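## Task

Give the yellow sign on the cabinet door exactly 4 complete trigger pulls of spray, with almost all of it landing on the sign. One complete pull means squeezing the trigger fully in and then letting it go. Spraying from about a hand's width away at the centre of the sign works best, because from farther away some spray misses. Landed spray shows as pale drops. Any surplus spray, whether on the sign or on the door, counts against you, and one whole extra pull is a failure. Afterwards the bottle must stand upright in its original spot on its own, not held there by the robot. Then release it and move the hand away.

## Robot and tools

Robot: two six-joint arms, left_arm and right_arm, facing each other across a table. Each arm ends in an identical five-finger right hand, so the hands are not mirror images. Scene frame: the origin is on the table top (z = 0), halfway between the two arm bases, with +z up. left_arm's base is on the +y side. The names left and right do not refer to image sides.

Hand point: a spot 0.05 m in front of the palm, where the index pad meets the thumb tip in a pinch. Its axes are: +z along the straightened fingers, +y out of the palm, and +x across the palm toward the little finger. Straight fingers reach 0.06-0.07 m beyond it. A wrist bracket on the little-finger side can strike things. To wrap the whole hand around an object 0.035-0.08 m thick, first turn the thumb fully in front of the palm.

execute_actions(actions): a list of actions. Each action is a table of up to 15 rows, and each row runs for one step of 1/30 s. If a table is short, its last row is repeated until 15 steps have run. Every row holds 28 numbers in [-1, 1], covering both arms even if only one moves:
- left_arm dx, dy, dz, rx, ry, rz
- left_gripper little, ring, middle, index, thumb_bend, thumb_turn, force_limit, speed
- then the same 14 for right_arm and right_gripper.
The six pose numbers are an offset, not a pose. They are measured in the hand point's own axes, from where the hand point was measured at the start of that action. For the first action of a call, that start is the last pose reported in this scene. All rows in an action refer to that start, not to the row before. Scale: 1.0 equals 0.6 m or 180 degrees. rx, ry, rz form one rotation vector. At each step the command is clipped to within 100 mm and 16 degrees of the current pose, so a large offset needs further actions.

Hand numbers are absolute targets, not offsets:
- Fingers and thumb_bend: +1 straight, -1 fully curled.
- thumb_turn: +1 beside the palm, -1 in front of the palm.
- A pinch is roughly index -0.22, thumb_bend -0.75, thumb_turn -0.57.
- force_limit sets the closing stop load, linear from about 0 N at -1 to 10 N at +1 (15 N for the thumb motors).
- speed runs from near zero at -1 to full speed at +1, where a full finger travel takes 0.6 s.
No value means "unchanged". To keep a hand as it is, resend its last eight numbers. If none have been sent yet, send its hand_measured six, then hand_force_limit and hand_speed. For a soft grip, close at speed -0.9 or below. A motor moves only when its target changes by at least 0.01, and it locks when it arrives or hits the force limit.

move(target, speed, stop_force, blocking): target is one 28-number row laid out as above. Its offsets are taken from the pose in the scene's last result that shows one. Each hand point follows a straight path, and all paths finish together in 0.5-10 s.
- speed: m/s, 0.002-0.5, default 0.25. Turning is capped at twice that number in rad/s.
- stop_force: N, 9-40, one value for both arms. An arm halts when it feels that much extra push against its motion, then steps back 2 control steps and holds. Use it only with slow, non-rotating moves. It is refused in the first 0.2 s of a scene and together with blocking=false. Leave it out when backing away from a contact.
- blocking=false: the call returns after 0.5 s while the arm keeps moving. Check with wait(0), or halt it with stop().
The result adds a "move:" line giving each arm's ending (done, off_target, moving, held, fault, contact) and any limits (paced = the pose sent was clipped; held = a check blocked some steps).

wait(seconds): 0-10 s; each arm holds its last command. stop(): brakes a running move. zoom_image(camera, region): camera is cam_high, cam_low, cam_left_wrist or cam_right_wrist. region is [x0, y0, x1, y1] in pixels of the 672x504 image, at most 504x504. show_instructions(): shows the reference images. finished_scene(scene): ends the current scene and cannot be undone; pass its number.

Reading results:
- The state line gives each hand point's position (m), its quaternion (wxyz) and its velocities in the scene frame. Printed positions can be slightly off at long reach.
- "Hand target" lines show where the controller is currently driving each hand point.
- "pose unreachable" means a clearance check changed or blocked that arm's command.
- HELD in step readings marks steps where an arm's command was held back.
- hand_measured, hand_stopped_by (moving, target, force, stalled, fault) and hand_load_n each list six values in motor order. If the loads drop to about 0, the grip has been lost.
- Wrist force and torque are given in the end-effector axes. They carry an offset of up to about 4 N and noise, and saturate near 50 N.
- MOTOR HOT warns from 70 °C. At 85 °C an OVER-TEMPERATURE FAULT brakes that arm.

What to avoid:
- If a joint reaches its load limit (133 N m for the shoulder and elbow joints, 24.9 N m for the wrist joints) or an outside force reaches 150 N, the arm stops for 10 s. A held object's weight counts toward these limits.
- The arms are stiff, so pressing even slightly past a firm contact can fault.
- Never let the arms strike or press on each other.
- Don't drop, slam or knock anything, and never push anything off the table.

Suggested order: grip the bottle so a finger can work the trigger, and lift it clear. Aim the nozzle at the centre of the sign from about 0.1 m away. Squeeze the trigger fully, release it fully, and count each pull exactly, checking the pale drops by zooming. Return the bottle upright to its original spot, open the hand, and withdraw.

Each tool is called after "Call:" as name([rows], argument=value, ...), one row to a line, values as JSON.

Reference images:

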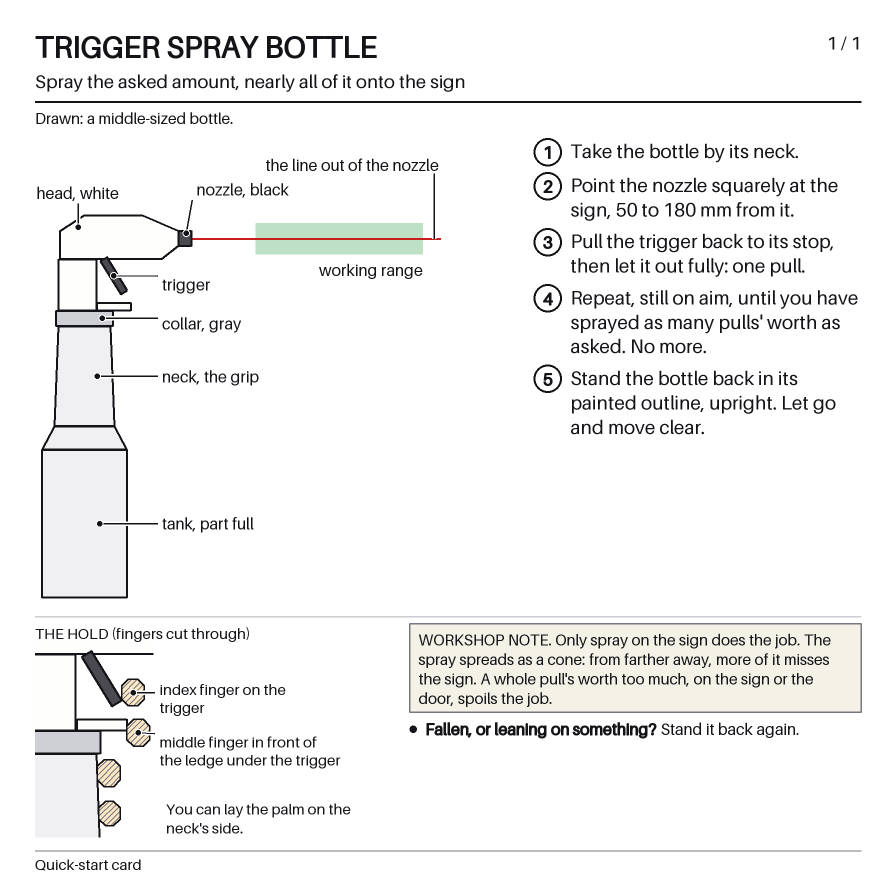

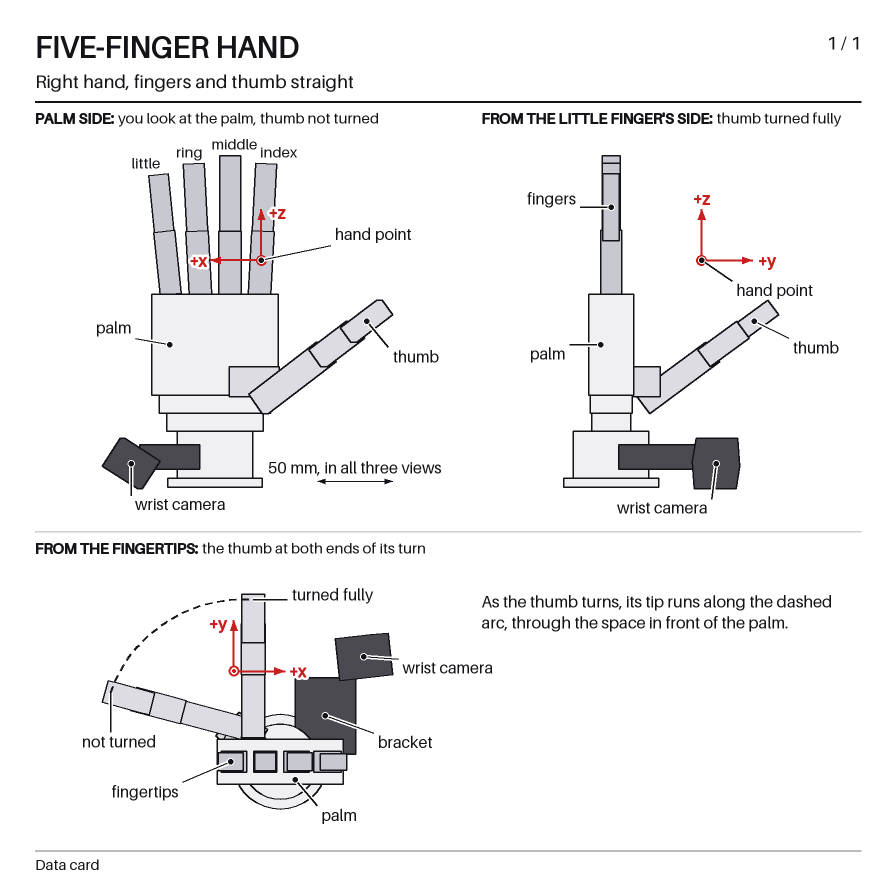

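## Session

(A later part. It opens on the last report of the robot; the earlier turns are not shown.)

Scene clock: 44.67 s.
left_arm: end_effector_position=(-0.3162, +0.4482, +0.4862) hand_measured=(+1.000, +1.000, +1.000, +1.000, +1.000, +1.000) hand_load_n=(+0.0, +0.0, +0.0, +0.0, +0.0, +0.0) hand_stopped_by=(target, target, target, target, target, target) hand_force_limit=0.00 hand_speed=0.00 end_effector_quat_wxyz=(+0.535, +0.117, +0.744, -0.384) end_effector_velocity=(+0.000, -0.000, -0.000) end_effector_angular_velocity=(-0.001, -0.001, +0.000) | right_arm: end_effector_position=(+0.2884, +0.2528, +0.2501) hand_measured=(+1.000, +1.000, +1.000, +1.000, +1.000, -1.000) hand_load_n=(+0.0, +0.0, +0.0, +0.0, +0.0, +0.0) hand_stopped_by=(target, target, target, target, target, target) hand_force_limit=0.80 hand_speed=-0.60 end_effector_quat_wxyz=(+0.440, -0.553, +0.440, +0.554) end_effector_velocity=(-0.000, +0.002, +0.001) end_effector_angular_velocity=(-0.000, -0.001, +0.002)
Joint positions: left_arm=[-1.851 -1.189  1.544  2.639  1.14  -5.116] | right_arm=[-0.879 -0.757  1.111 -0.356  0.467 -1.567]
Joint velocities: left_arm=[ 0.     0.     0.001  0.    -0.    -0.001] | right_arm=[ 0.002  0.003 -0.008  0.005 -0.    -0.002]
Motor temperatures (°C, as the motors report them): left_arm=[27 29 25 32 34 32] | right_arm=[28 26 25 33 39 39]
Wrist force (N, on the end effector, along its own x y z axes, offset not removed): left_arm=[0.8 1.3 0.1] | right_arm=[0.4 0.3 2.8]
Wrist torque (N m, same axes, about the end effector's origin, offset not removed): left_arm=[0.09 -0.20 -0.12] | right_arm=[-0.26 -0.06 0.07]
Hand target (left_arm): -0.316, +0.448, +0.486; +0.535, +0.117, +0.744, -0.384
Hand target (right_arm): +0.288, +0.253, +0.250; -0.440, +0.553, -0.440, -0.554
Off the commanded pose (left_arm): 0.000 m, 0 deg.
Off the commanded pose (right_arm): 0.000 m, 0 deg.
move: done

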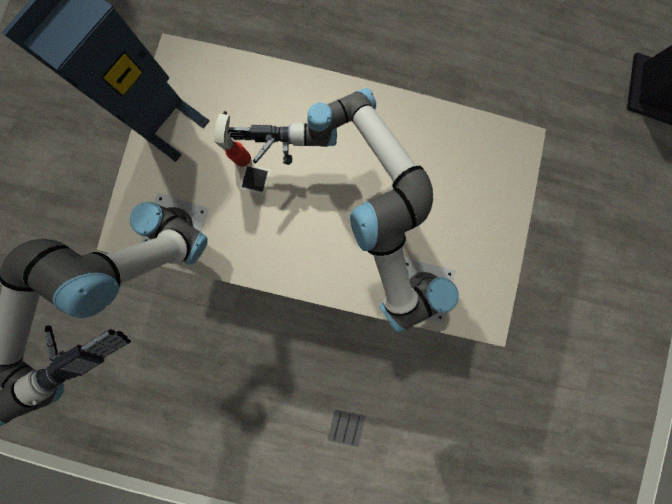

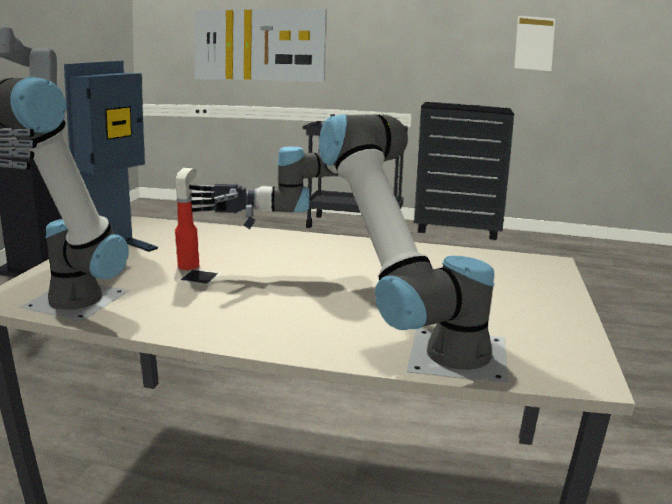

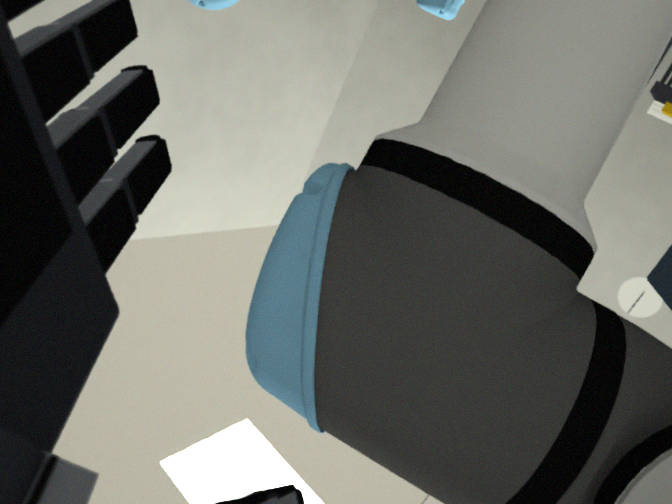

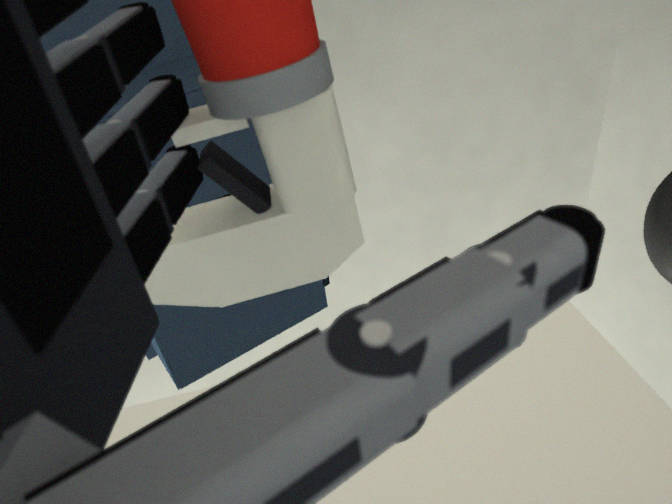

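Call:
move(target=[0,0,0,0,0,0,1,1,1,1,1,1,0,0,0.003,-0.01,-0.07,0,0,0,1,1,1,1,1,-1,0.8,-0.6], speed=0.03)

Call:
zoom_image(camera="cam_high", region=[180,95,320,200])

Call:
zoom_image(camera="cam_low", region=[150,160,270,250])

Scene clock: 46.57 s.
left_arm: end_effector_position=(-0.3162, +0.4482, +0.4862) hand_measured=(+1.000, +1.000, +1.000, +1.000, +1.000, +1.000) hand_load_n=(+0.0, +0.0, +0.0, +0.0, +0.0, +0.0) hand_stopped_by=(target, target, target, target, target, target) hand_force_limit=0.00 hand_speed=0.00 end_effector_quat_wxyz=(+0.535, +0.117, +0.744, -0.384) end_effector_velocity=(+0.000, -0.000, -0.000) end_effector_angular_velocity=(+0.001, -0.001, -0.000) | right_arm: end_effector_position=(+0.3037, +0.2133, +0.2482) hand_measured=(+1.000, +1.000, +1.000, +1.000, +1.000, -1.000) hand_load_n=(+0.0, +0.0, -0.5, +0.0, +0.0, +0.0) hand_stopped_by=(target, target, target, target, target, target) hand_force_limit=0.80 hand_speed=-0.60 end_effector_quat_wxyz=(+0.440, -0.553, +0.440, +0.554) end_effector_velocity=(+0.000, -0.001, -0.001) end_effector_angular_velocity=(-0.000, -0.001, -0.000)
Joint positions: left_arm=[-1.851 -1.189  1.544  2.639  1.14  -5.116] | right_arm=[-0.94  -0.804  1.202 -0.4    0.406 -1.567]
Joint velocities: left_arm=[ 0.     0.     0.    -0.    -0.     0.001] | right_arm=[-0.002 -0.001  0.004 -0.002 -0.002 -0.002]
Motor temperatures (°C, as the motors report them): left_arm=[27 29 25 32 34 32] | right_arm=[28 26 25 33 39 39]
Wrist force (N, on the end effector, along its own x y z axes, offset not removed): left_arm=[-0.8 2.0 1.2] | right_arm=[1.8 -0.7 -1.3]
Wrist torque (N m, same axes, about the end effector's origin, offset not removed): left_arm=[0.13 -0.04 -0.21] | right_arm=[-0.23 0.30 -0.12]
Hand target (left_arm): -0.316, +0.448, +0.486; +0.535, +0.117, +0.744, -0.384
Hand target (right_arm): +0.304, +0.213, +0.248; -0.440, +0.553, -0.440, -0.554
Off the commanded pose (left_arm): 0.000 m, 0 deg.
Off the commanded pose (right_arm): 0.000 m, 0 deg.
move: done

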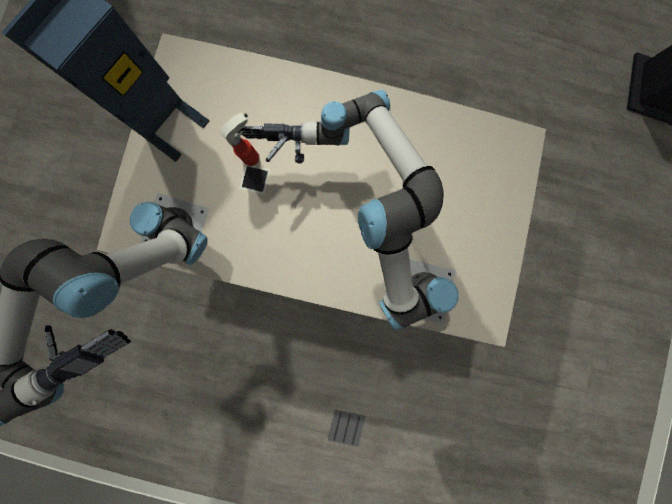

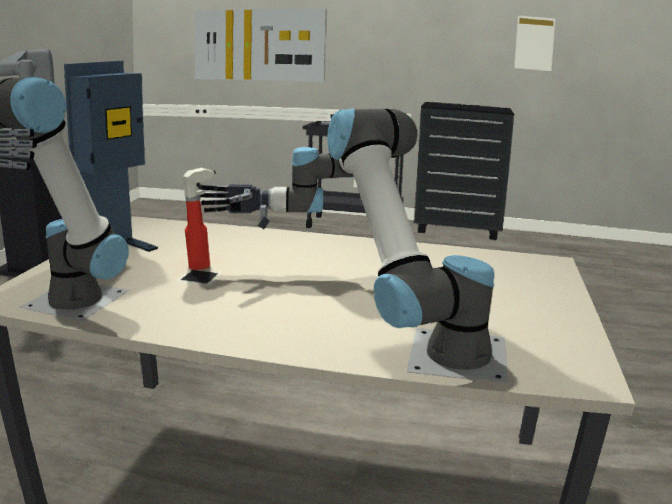

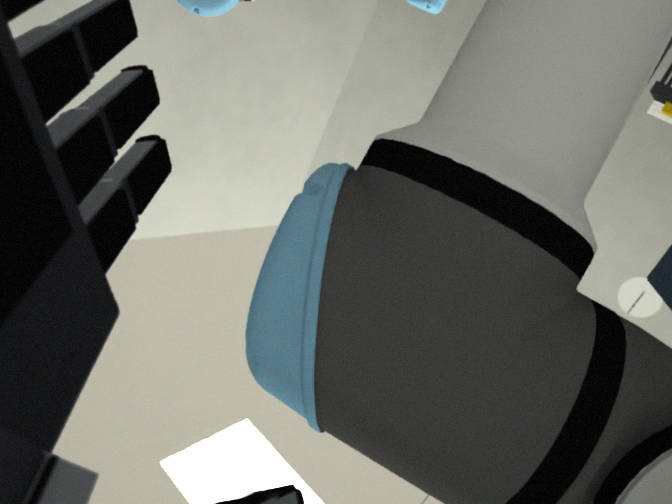

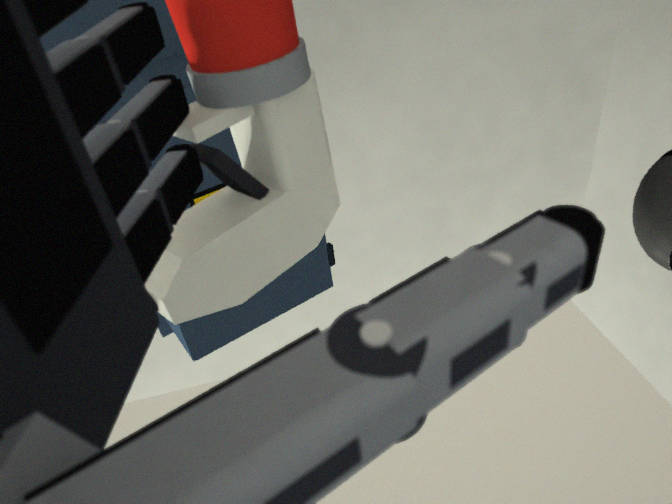

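Region (180, 95, 320, 200) of cam_high's 672x504 image, scaled by 3.600, with more detail than that image has; it fills the top 378 rows of this view, and the rest is white.

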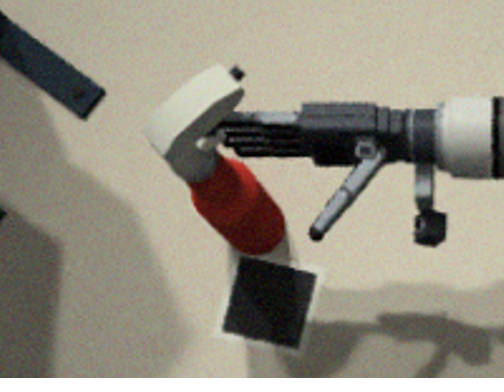

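Region (150, 160, 270, 250) of cam_low's 672x504 image, scaled by 4.200, with more detail than that image has; it fills the top 378 rows of this view, and the rest is white.

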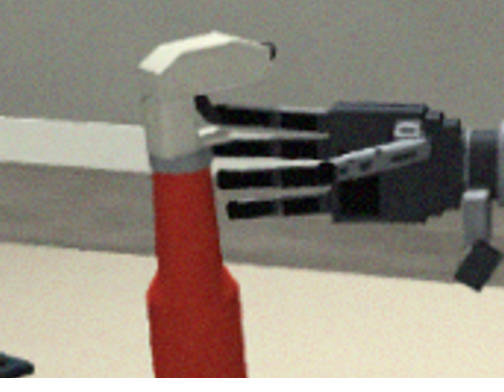

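Call:
move(target=[0,0,0,0,0,0,1,1,1,1,1,1,0,0,0,-0.02,0.12,0,0,0,1,1,1,1,1,-1,0.8,-0.6], speed=0.03)

Call:
move(target=[0,0,0,0,0,0,1,1,1,1,1,1,0,0,0.006,0,0,0,0,0,1,1,1,1,1,-1,0.8,-0.6], speed=0.01)

Call:
zoom_image(camera="cam_high", region=[180,95,320,200])

Scene clock: 49.43 s.
left_arm: end_effector_position=(-0.3162, +0.4482, +0.4862) hand_measured=(+1.000, +1.000, +1.000, +1.000, +1.000, +1.000) hand_load_n=(+0.0, +0.0, +0.0, +0.0, +0.0, +0.0) hand_stopped_by=(target, target, target, target, target, target) hand_force_limit=0.00 hand_speed=0.00 end_effector_quat_wxyz=(+0.535, +0.117, +0.744, -0.384) end_effector_velocity=(+0.000, -0.000, +0.000) end_effector_angular_velocity=(-0.000, +0.001, +0.000) | right_arm: end_effector_position=(+0.2991, +0.2861, +0.2482) hand_measured=(+1.000, +1.000, +1.000, +1.000, +1.000, -1.000) hand_load_n=(+0.0, +0.0, +0.0, +0.0, +0.0, +0.0) hand_stopped_by=(target, target, target, target, target, target) hand_force_limit=0.80 hand_speed=-0.60 end_effector_quat_wxyz=(+0.440, -0.553, +0.440, +0.554) end_effector_velocity=(-0.000, +0.002, -0.000) end_effector_angular_velocity=(-0.000, -0.001, -0.000)
Joint positions: left_arm=[-1.851 -1.189  1.544  2.639  1.14  -5.116] | right_arm=[-0.853 -0.669  0.952 -0.285  0.493 -1.567]
Joint velocities: left_arm=[ 0.    -0.001 -0.     0.    -0.    -0.001] | right_arm=[ 0.002  0.004 -0.007  0.004  0.002 -0.001]
Motor temperatures (°C, as the motors report them): left_arm=[27 29 25 32 34 32] | right_arm=[28 26 25 33 39 39]
Wrist force (N, on the end effector, along its own x y z axes, offset not removed): left_arm=[-0.6 1.4 -1.3] | right_arm=[-1.8 -2.8 4.5]
Wrist torque (N m, same axes, about the end effector's origin, offset not removed): left_arm=[0.22 -0.03 -0.22] | right_arm=[-0.81 0.01 -0.33]
Hand target (left_arm): -0.316, +0.448, +0.486; +0.535, +0.117, +0.744, -0.384
Hand target (right_arm): +0.299, +0.286, +0.248; -0.440, +0.553, -0.440, -0.554
Off the commanded pose (left_arm): 0.000 m, 0 deg.
Off the commanded pose (right_arm): 0.000 m, 0 deg.
move: done

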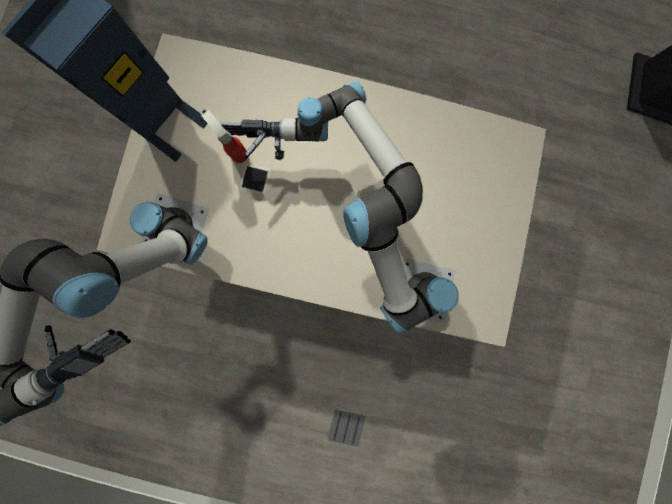

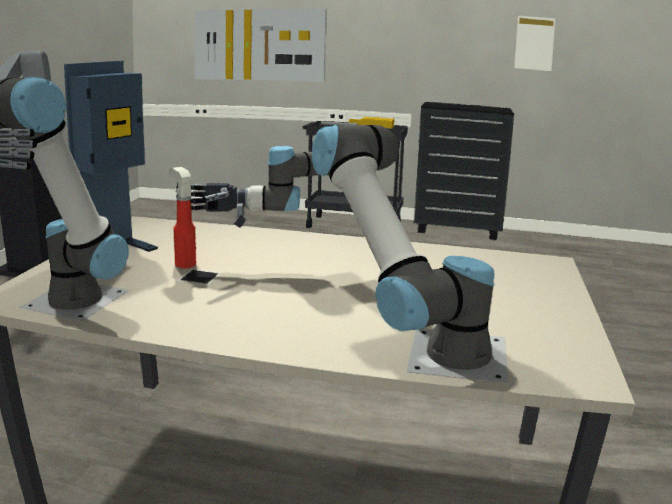

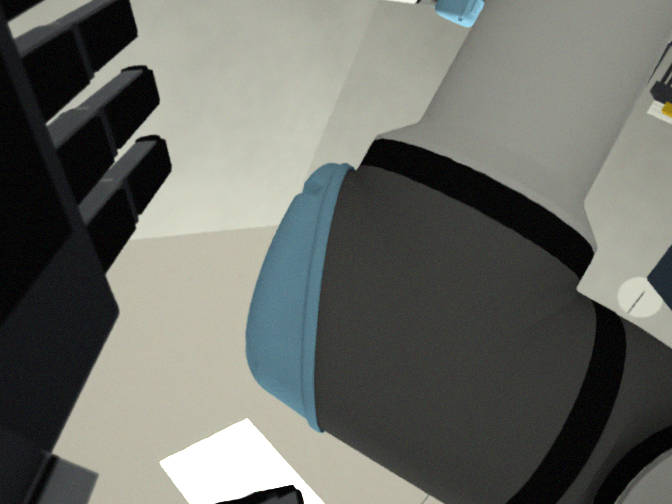

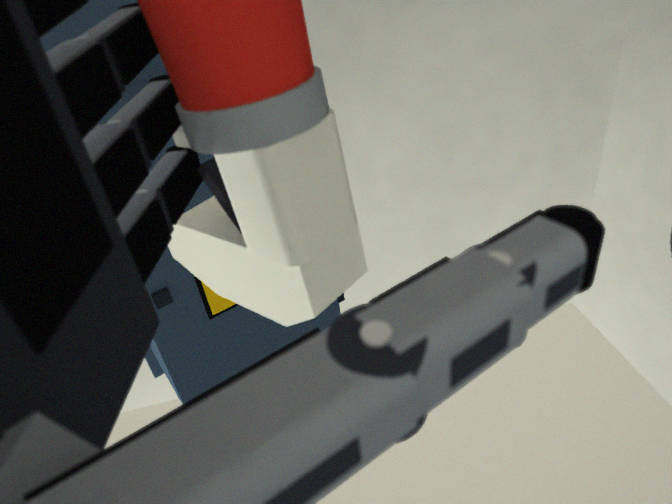

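Scene clock: 50.13 s.
left_arm: end_effector_position=(-0.3162, +0.4482, +0.4862) hand_measured=(+1.000, +1.000, +1.000, +1.000, +1.000, +1.000) hand_load_n=(+0.0, +0.0, +0.0, +0.0, +0.0, +0.0) hand_stopped_by=(target, target, target, target, target, target) hand_force_limit=0.00 hand_speed=0.00 end_effector_quat_wxyz=(+0.535, +0.117, +0.744, -0.384) end_effector_velocity=(-0.000, +0.000, +0.000) end_effector_angular_velocity=(-0.000, +0.002, -0.000) | right_arm: end_effector_position=(+0.2991, +0.2861, +0.2449) hand_measured=(+1.000, +1.000, +1.000, +1.000, +1.000, -1.000) hand_load_n=(+0.0, +0.0, +0.0, +0.5, +0.0, +0.0) hand_stopped_by=(target, target, target, target, target, target) hand_force_limit=0.80 hand_speed=-0.60 end_effector_quat_wxyz=(+0.440, -0.553, +0.440, +0.554) end_effector_velocity=(-0.000, +0.000, -0.001) end_effector_angular_velocity=(+0.000, -0.001, -0.000)
Joint positions: left_arm=[-1.851 -1.189  1.544  2.639  1.14  -5.116] | right_arm=[-0.853 -0.666  0.955 -0.292  0.493 -1.567]
Joint velocities: left_arm=[-0.    -0.    -0.001 -0.     0.    -0.001] | right_arm=[ 0.001  0.002  0.001 -0.002  0.001 -0.001]
Motor temperatures (°C, as the motors report them): left_arm=[27 29 25 32 34 32] | right_arm=[28 26 25 33 39 39]
Wrist force (N, on the end effector, along its own x y z axes, offset not removed): left_arm=[-0.8 1.0 0.0] | right_arm=[-17.9 -8.4 3.9]
Wrist torque (N m, same axes, about the end effector's origin, offset not removed): left_arm=[0.14 -0.03 -0.16] | right_arm=[-0.96 -1.16 -1.49]
Hand target (left_arm): -0.316, +0.448, +0.486; +0.535, +0.117, +0.744, -0.384
Hand target (right_arm): +0.299, +0.286, +0.245; -0.440, +0.553, -0.440, -0.554
Off the commanded pose (left_arm): 0.000 m, 0 deg.
Off the commanded pose (right_arm): 0.000 m, 0 deg.
move: done

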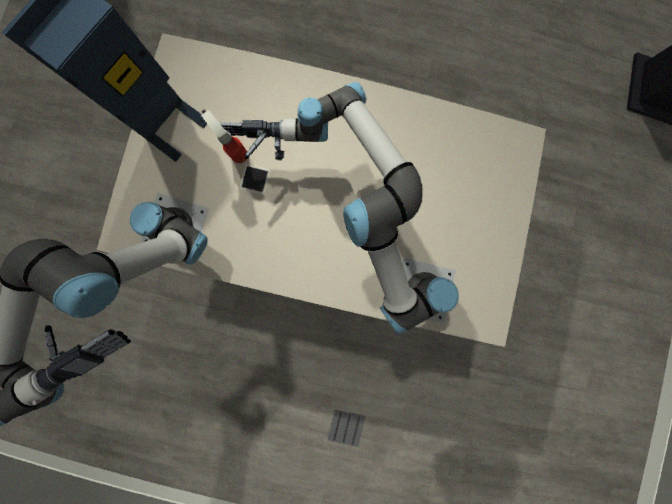

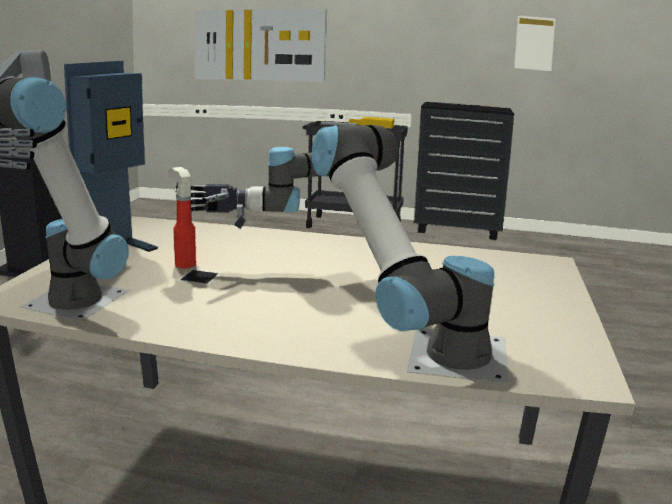

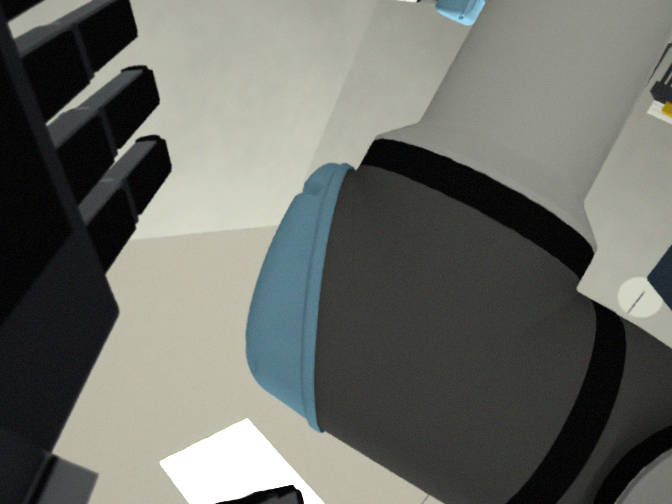

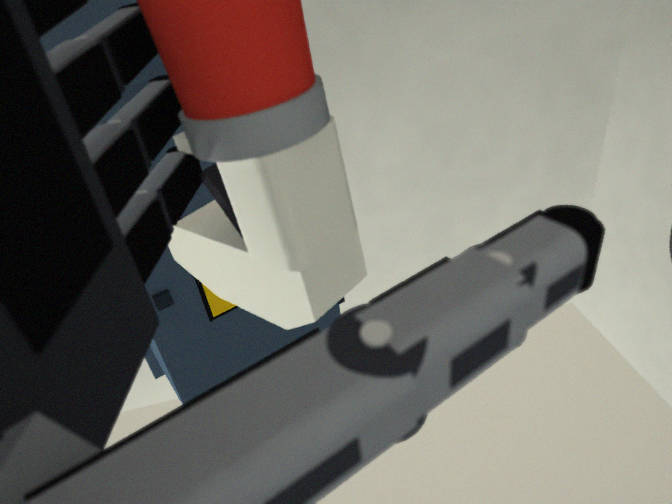

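Region (180, 95, 320, 200) of cam_high's 672x504 image, scaled by 3.600, with more detail than that image has; it fills the top 378 rows of this view, and the rest is white.

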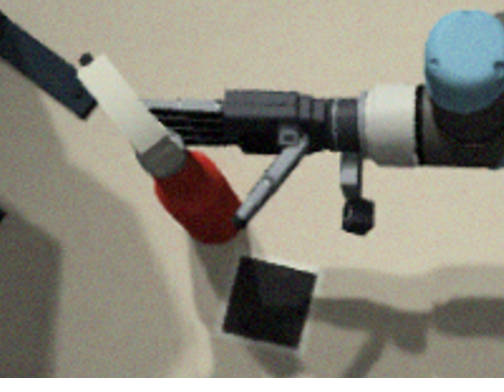

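Call:
move(target=[0,0,0,0,0,0,1,1,1,1,1,1,0,0,-0.0017,0,0,0,0,0,1,1,1,1,1,-1,0.8,-0.6], speed=0.01)

Call:
move(target=[0,0,0,0,0,0,1,1,1,1,1,1,0,0,0,-0.02,-0.07,0,0,0,1,1,1,1,1,-1,0.8,-0.6], speed=0.05)

Call:
zoom_image(camera="cam_high", region=[180,95,320,200])

Scene clock: 51.03 s.
left_arm: end_effector_position=(-0.3162, +0.4482, +0.4862) hand_measured=(+1.000, +1.000, +1.000, +1.000, +1.000, +1.000) hand_load_n=(+0.0, +0.0, +0.0, +0.0, +0.0, +0.0) hand_stopped_by=(target, target, target, target, target, target) hand_force_limit=0.00 hand_speed=0.00 end_effector_quat_wxyz=(+0.535, +0.117, +0.744, -0.384) end_effector_velocity=(+0.000, -0.000, +0.000) end_effector_angular_velocity=(-0.000, -0.001, +0.000) | right_arm: end_effector_position=(+0.2991, +0.2861, +0.2458) hand_measured=(+1.000, +1.000, +1.000, +1.000, +1.000, -1.000) hand_load_n=(+0.0, +0.0, +0.0, +0.0, +0.0, +0.0) hand_stopped_by=(target, target, target, target, target, target) hand_force_limit=0.80 hand_speed=-0.60 end_effector_quat_wxyz=(+0.440, -0.553, +0.440, +0.554) end_effector_velocity=(-0.000, +0.000, +0.000) end_effector_angular_velocity=(+0.000, -0.000, +0.001)
Joint positions: left_arm=[-1.851 -1.189  1.544  2.639  1.14  -5.116] | right_arm=[-0.853 -0.667  0.954 -0.29   0.493 -1.567]
Joint velocities: left_arm=[ 0.    -0.     0.001  0.    -0.     0.   ] | right_arm=[ 0.     0.    -0.001  0.    -0.    -0.001]
Motor temperatures (°C, as the motors report them): left_arm=[27 29 25 32 34 32] | right_arm=[28 26 25 33 39 39]
Wrist force (N, on the end effector, along its own x y z axes, offset not removed): left_arm=[-0.5 2.0 1.6] | right_arm=[-5.6 -2.4 -2.3]
Wrist torque (N m, same axes, about the end effector's origin, offset not removed): left_arm=[0.09 -0.08 -0.10] | right_arm=[-0.13 -0.74 -0.48]
Hand target (left_arm): -0.316, +0.448, +0.486; +0.535, +0.117, +0.744, -0.384
Hand target (right_arm): +0.299, +0.286, +0.246; -0.440, +0.553, -0.440, -0.554
Off the commanded pose (left_arm): 0.000 m, 0 deg.
Off the commanded pose (right_arm): 0.000 m, 0 deg.
move: done

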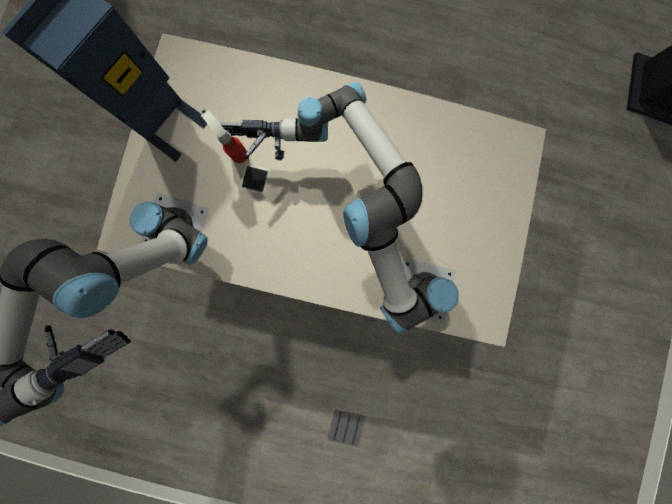

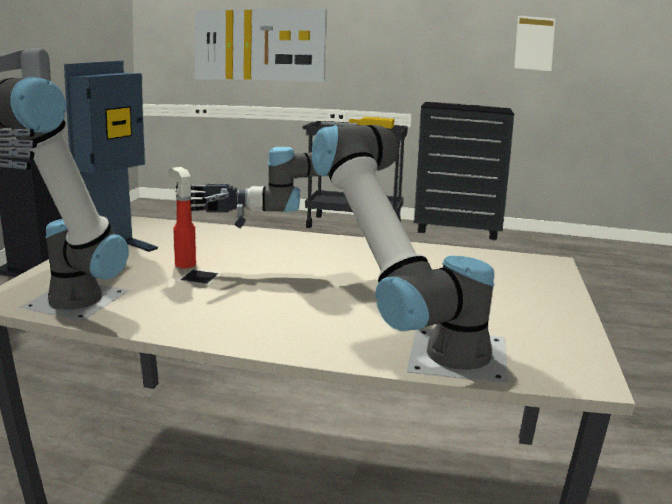

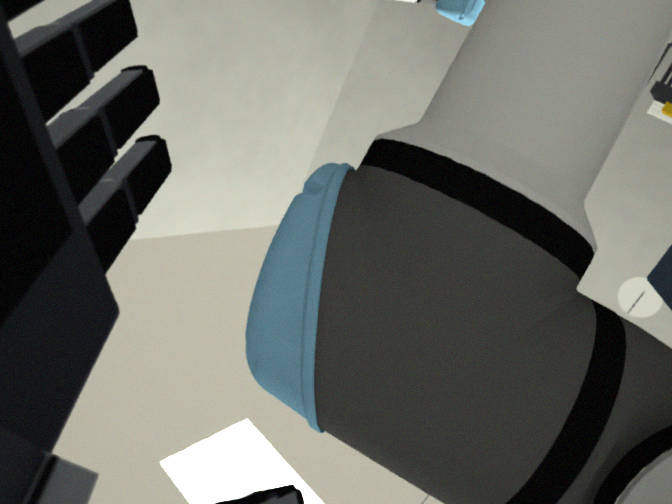

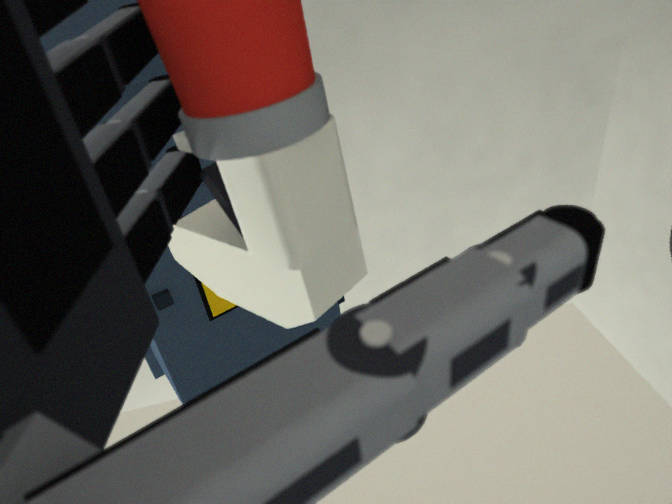

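Scene clock: 52.27 s.
left_arm: end_effector_position=(-0.3162, +0.4482, +0.4862) hand_measured=(+1.000, +1.000, +1.000, +1.000, +1.000, +1.000) hand_load_n=(+0.0, +0.0, +0.0, +0.0, +0.0, +0.0) hand_stopped_by=(target, target, target, target, target, target) hand_force_limit=0.00 hand_speed=0.00 end_effector_quat_wxyz=(+0.535, +0.117, +0.744, -0.384) end_effector_velocity=(-0.000, -0.000, -0.001) end_effector_angular_velocity=(-0.001, -0.003, +0.001) | right_arm: end_effector_position=(+0.3202, +0.2480, +0.2457) hand_measured=(+1.000, +1.000, +1.000, +1.000, +1.000, -1.000) hand_load_n=(+0.0, +0.0, +0.0, +0.0, +0.0, +0.0) hand_stopped_by=(target, target, target, target, target, target) hand_force_limit=0.80 hand_speed=-0.60 end_effector_quat_wxyz=(+0.440, -0.553, +0.440, +0.554) end_effector_velocity=(+0.001, -0.001, +0.000) end_effector_angular_velocity=(+0.000, +0.000, -0.000)
Joint positions: left_arm=[-1.851 -1.189  1.544  2.639  1.14  -5.116] | right_arm=[-0.914 -0.71   1.036 -0.328  0.432 -1.567]
Joint velocities: left_arm=[ 0.001  0.001  0.002 -0.001 -0.     0.   ] | right_arm=[-0.002 -0.002  0.003 -0.002 -0.002  0.001]
Motor temperatures (°C, as the motors report them): left_arm=[27 29 25 32 34 32] | right_arm=[28 26 25 33 39 39]
Wrist force (N, on the end effector, along its own x y z axes, offset not removed): left_arm=[-0.3 0.3 0.8] | right_arm=[-17.0 -5.1 1.3]
Wrist torque (N m, same axes, about the end effector's origin, offset not removed): left_arm=[0.03 -0.13 -0.21] | right_arm=[-0.52 -0.72 -1.28]
Hand target (left_arm): -0.316, +0.448, +0.486; +0.535, +0.117, +0.744, -0.384
Hand target (right_arm): +0.320, +0.248, +0.246; -0.440, +0.553, -0.440, -0.554
Off the commanded pose (left_arm): 0.000 m, 0 deg.
Off the commanded pose (right_arm): 0.000 m, 0 deg.
move: done

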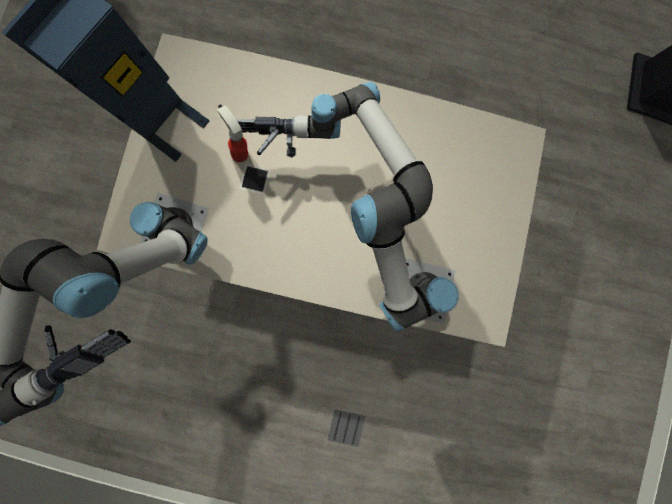

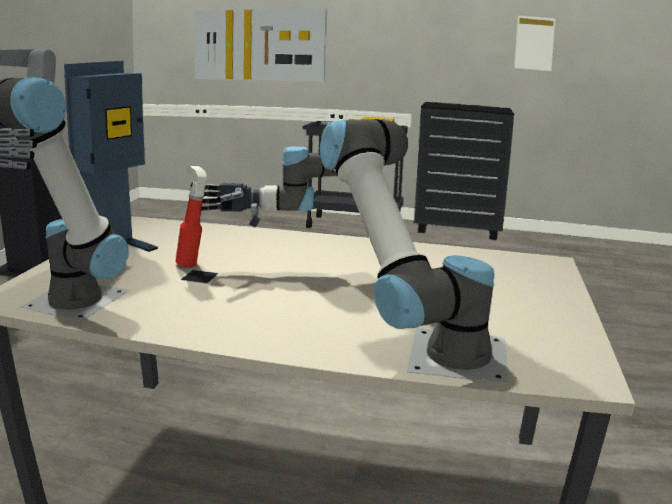

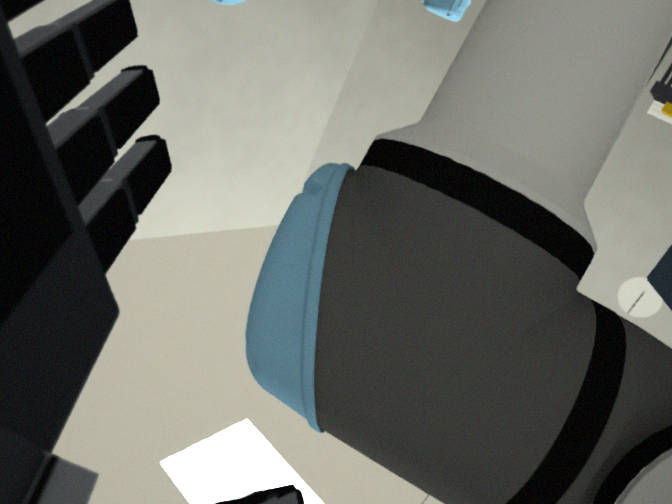

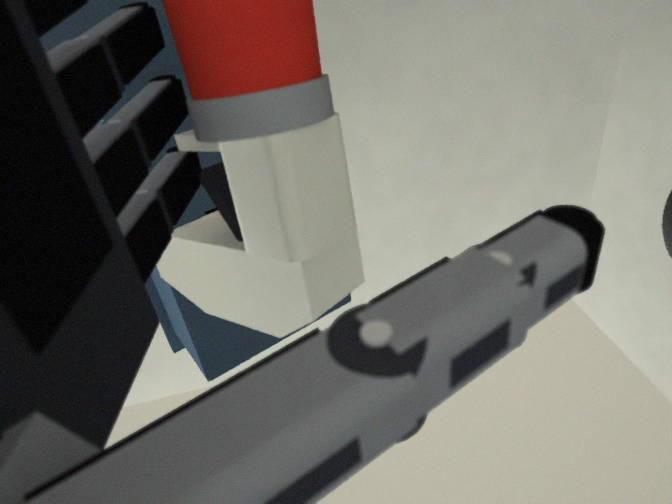

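Region (180, 95, 320, 200) of cam_high's 672x504 image, scaled by 3.600, with more detail than that image has; it fills the top 378 rows of this view, and the rest is white.

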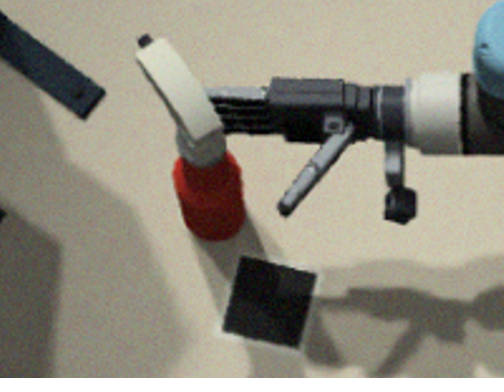

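Raise slightly so it rocks back free.

Call:
move(target=[0,0,0,0,0,0,1,1,1,1,1,1,0,0,-0.004,0,0,0,0,0,1,1,1,1,1,-1,0.8,-0.6], speed=0.002)

Call:
zoom_image(camera="cam_high", region=[180,95,320,200])

Scene clock: 53.77 s.
left_arm: end_effector_position=(-0.3162, +0.4482, +0.4862) hand_measured=(+1.000, +1.000, +1.000, +1.000, +1.000, +1.000) hand_load_n=(+0.0, +0.0, +0.0, +0.0, +0.0, +0.0) hand_stopped_by=(target, target, target, target, target, target) hand_force_limit=0.00 hand_speed=0.00 end_effector_quat_wxyz=(+0.535, +0.117, +0.744, -0.384) end_effector_velocity=(+0.000, -0.000, -0.000) end_effector_angular_velocity=(-0.001, -0.001, +0.001) | right_arm: end_effector_position=(+0.3202, +0.2480, +0.2480) hand_measured=(+1.000, +1.000, +1.000, +1.000, +1.000, -1.000) hand_load_n=(+0.0, +0.0, +0.0, +0.0, +0.0, +0.0) hand_stopped_by=(target, target, target, target, target, target) hand_force_limit=0.80 hand_speed=-0.60 end_effector_quat_wxyz=(+0.440, -0.553, +0.440, +0.554) end_effector_velocity=(-0.000, -0.000, -0.000) end_effector_angular_velocity=(-0.001, +0.000, +0.000)
Joint positions: left_arm=[-1.851 -1.189  1.544  2.639  1.14  -5.116] | right_arm=[-0.914 -0.712  1.033 -0.323  0.432 -1.567]
Joint velocities: left_arm=[ 0.001  0.     0.001  0.     0.    -0.001] | right_arm=[-0.    -0.     0.001  0.001 -0.    -0.001]
Motor temperatures (°C, as the motors report them): left_arm=[27 29 25 32 34 32] | right_arm=[28 26 25 33 39 39]
Wrist force (N, on the end effector, along its own x y z axes, offset not removed): left_arm=[0.2 1.4 -1.9] | right_arm=[-1.9 -3.1 2.0]
Wrist torque (N m, same axes, about the end effector's origin, offset not removed): left_arm=[0.22 -0.12 -0.18] | right_arm=[-0.65 -0.06 -0.38]
Hand target (left_arm): -0.316, +0.448, +0.486; +0.535, +0.117, +0.744, -0.384
Hand target (right_arm): +0.320, +0.248, +0.248; -0.440, +0.553, -0.440, -0.554
Off the commanded pose (left_arm): 0.000 m, 0 deg.
Off the commanded pose (right_arm): 0.000 m, 0 deg.
move: done

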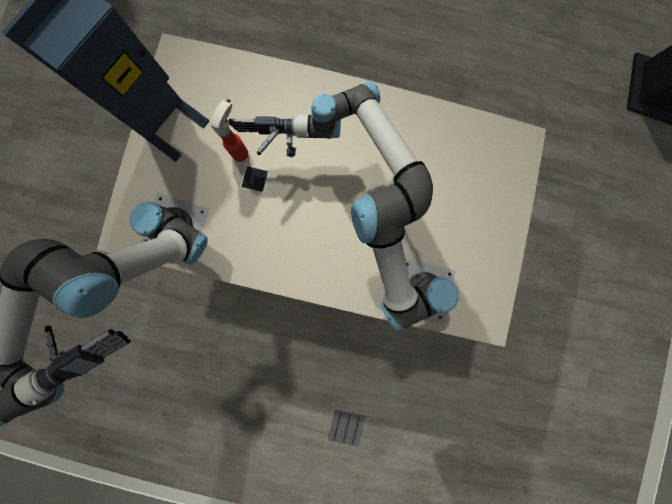

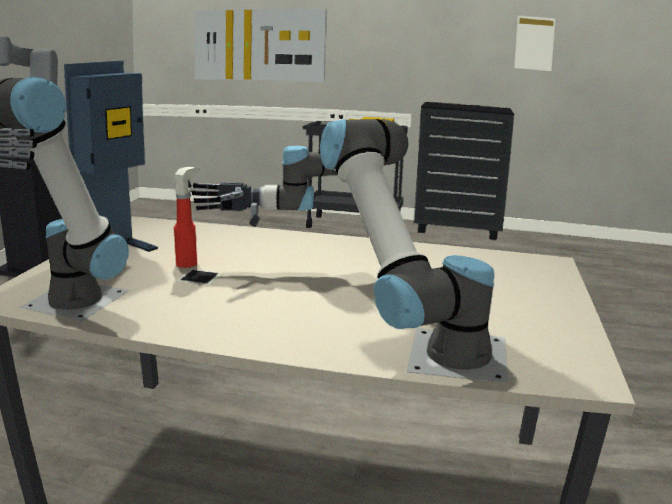

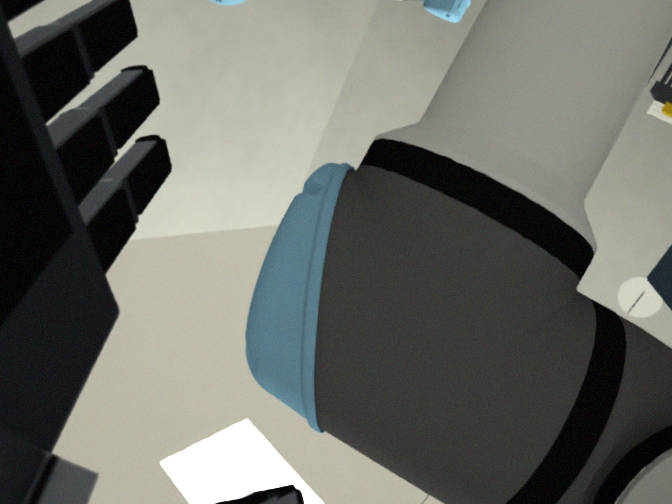

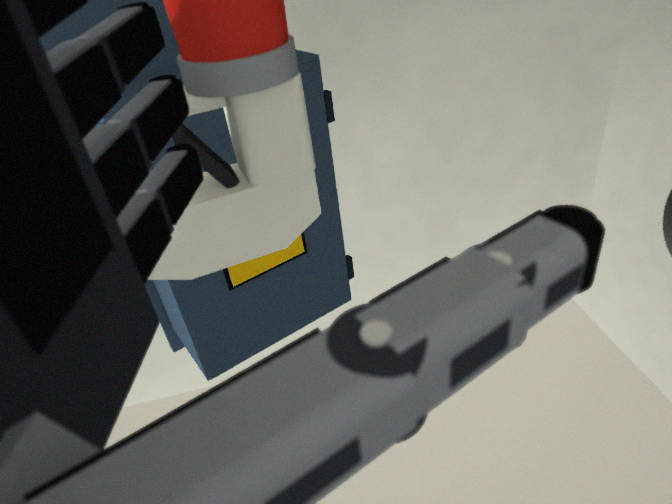

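Region (180, 95, 320, 200) of cam_high's 672x504 image, scaled by 3.600, with more detail than that image has; it fills the top 378 rows of this view, and the rest is white.

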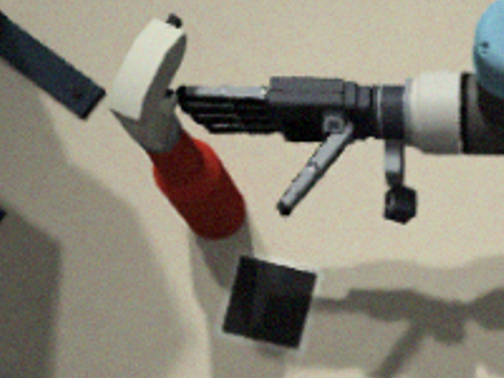

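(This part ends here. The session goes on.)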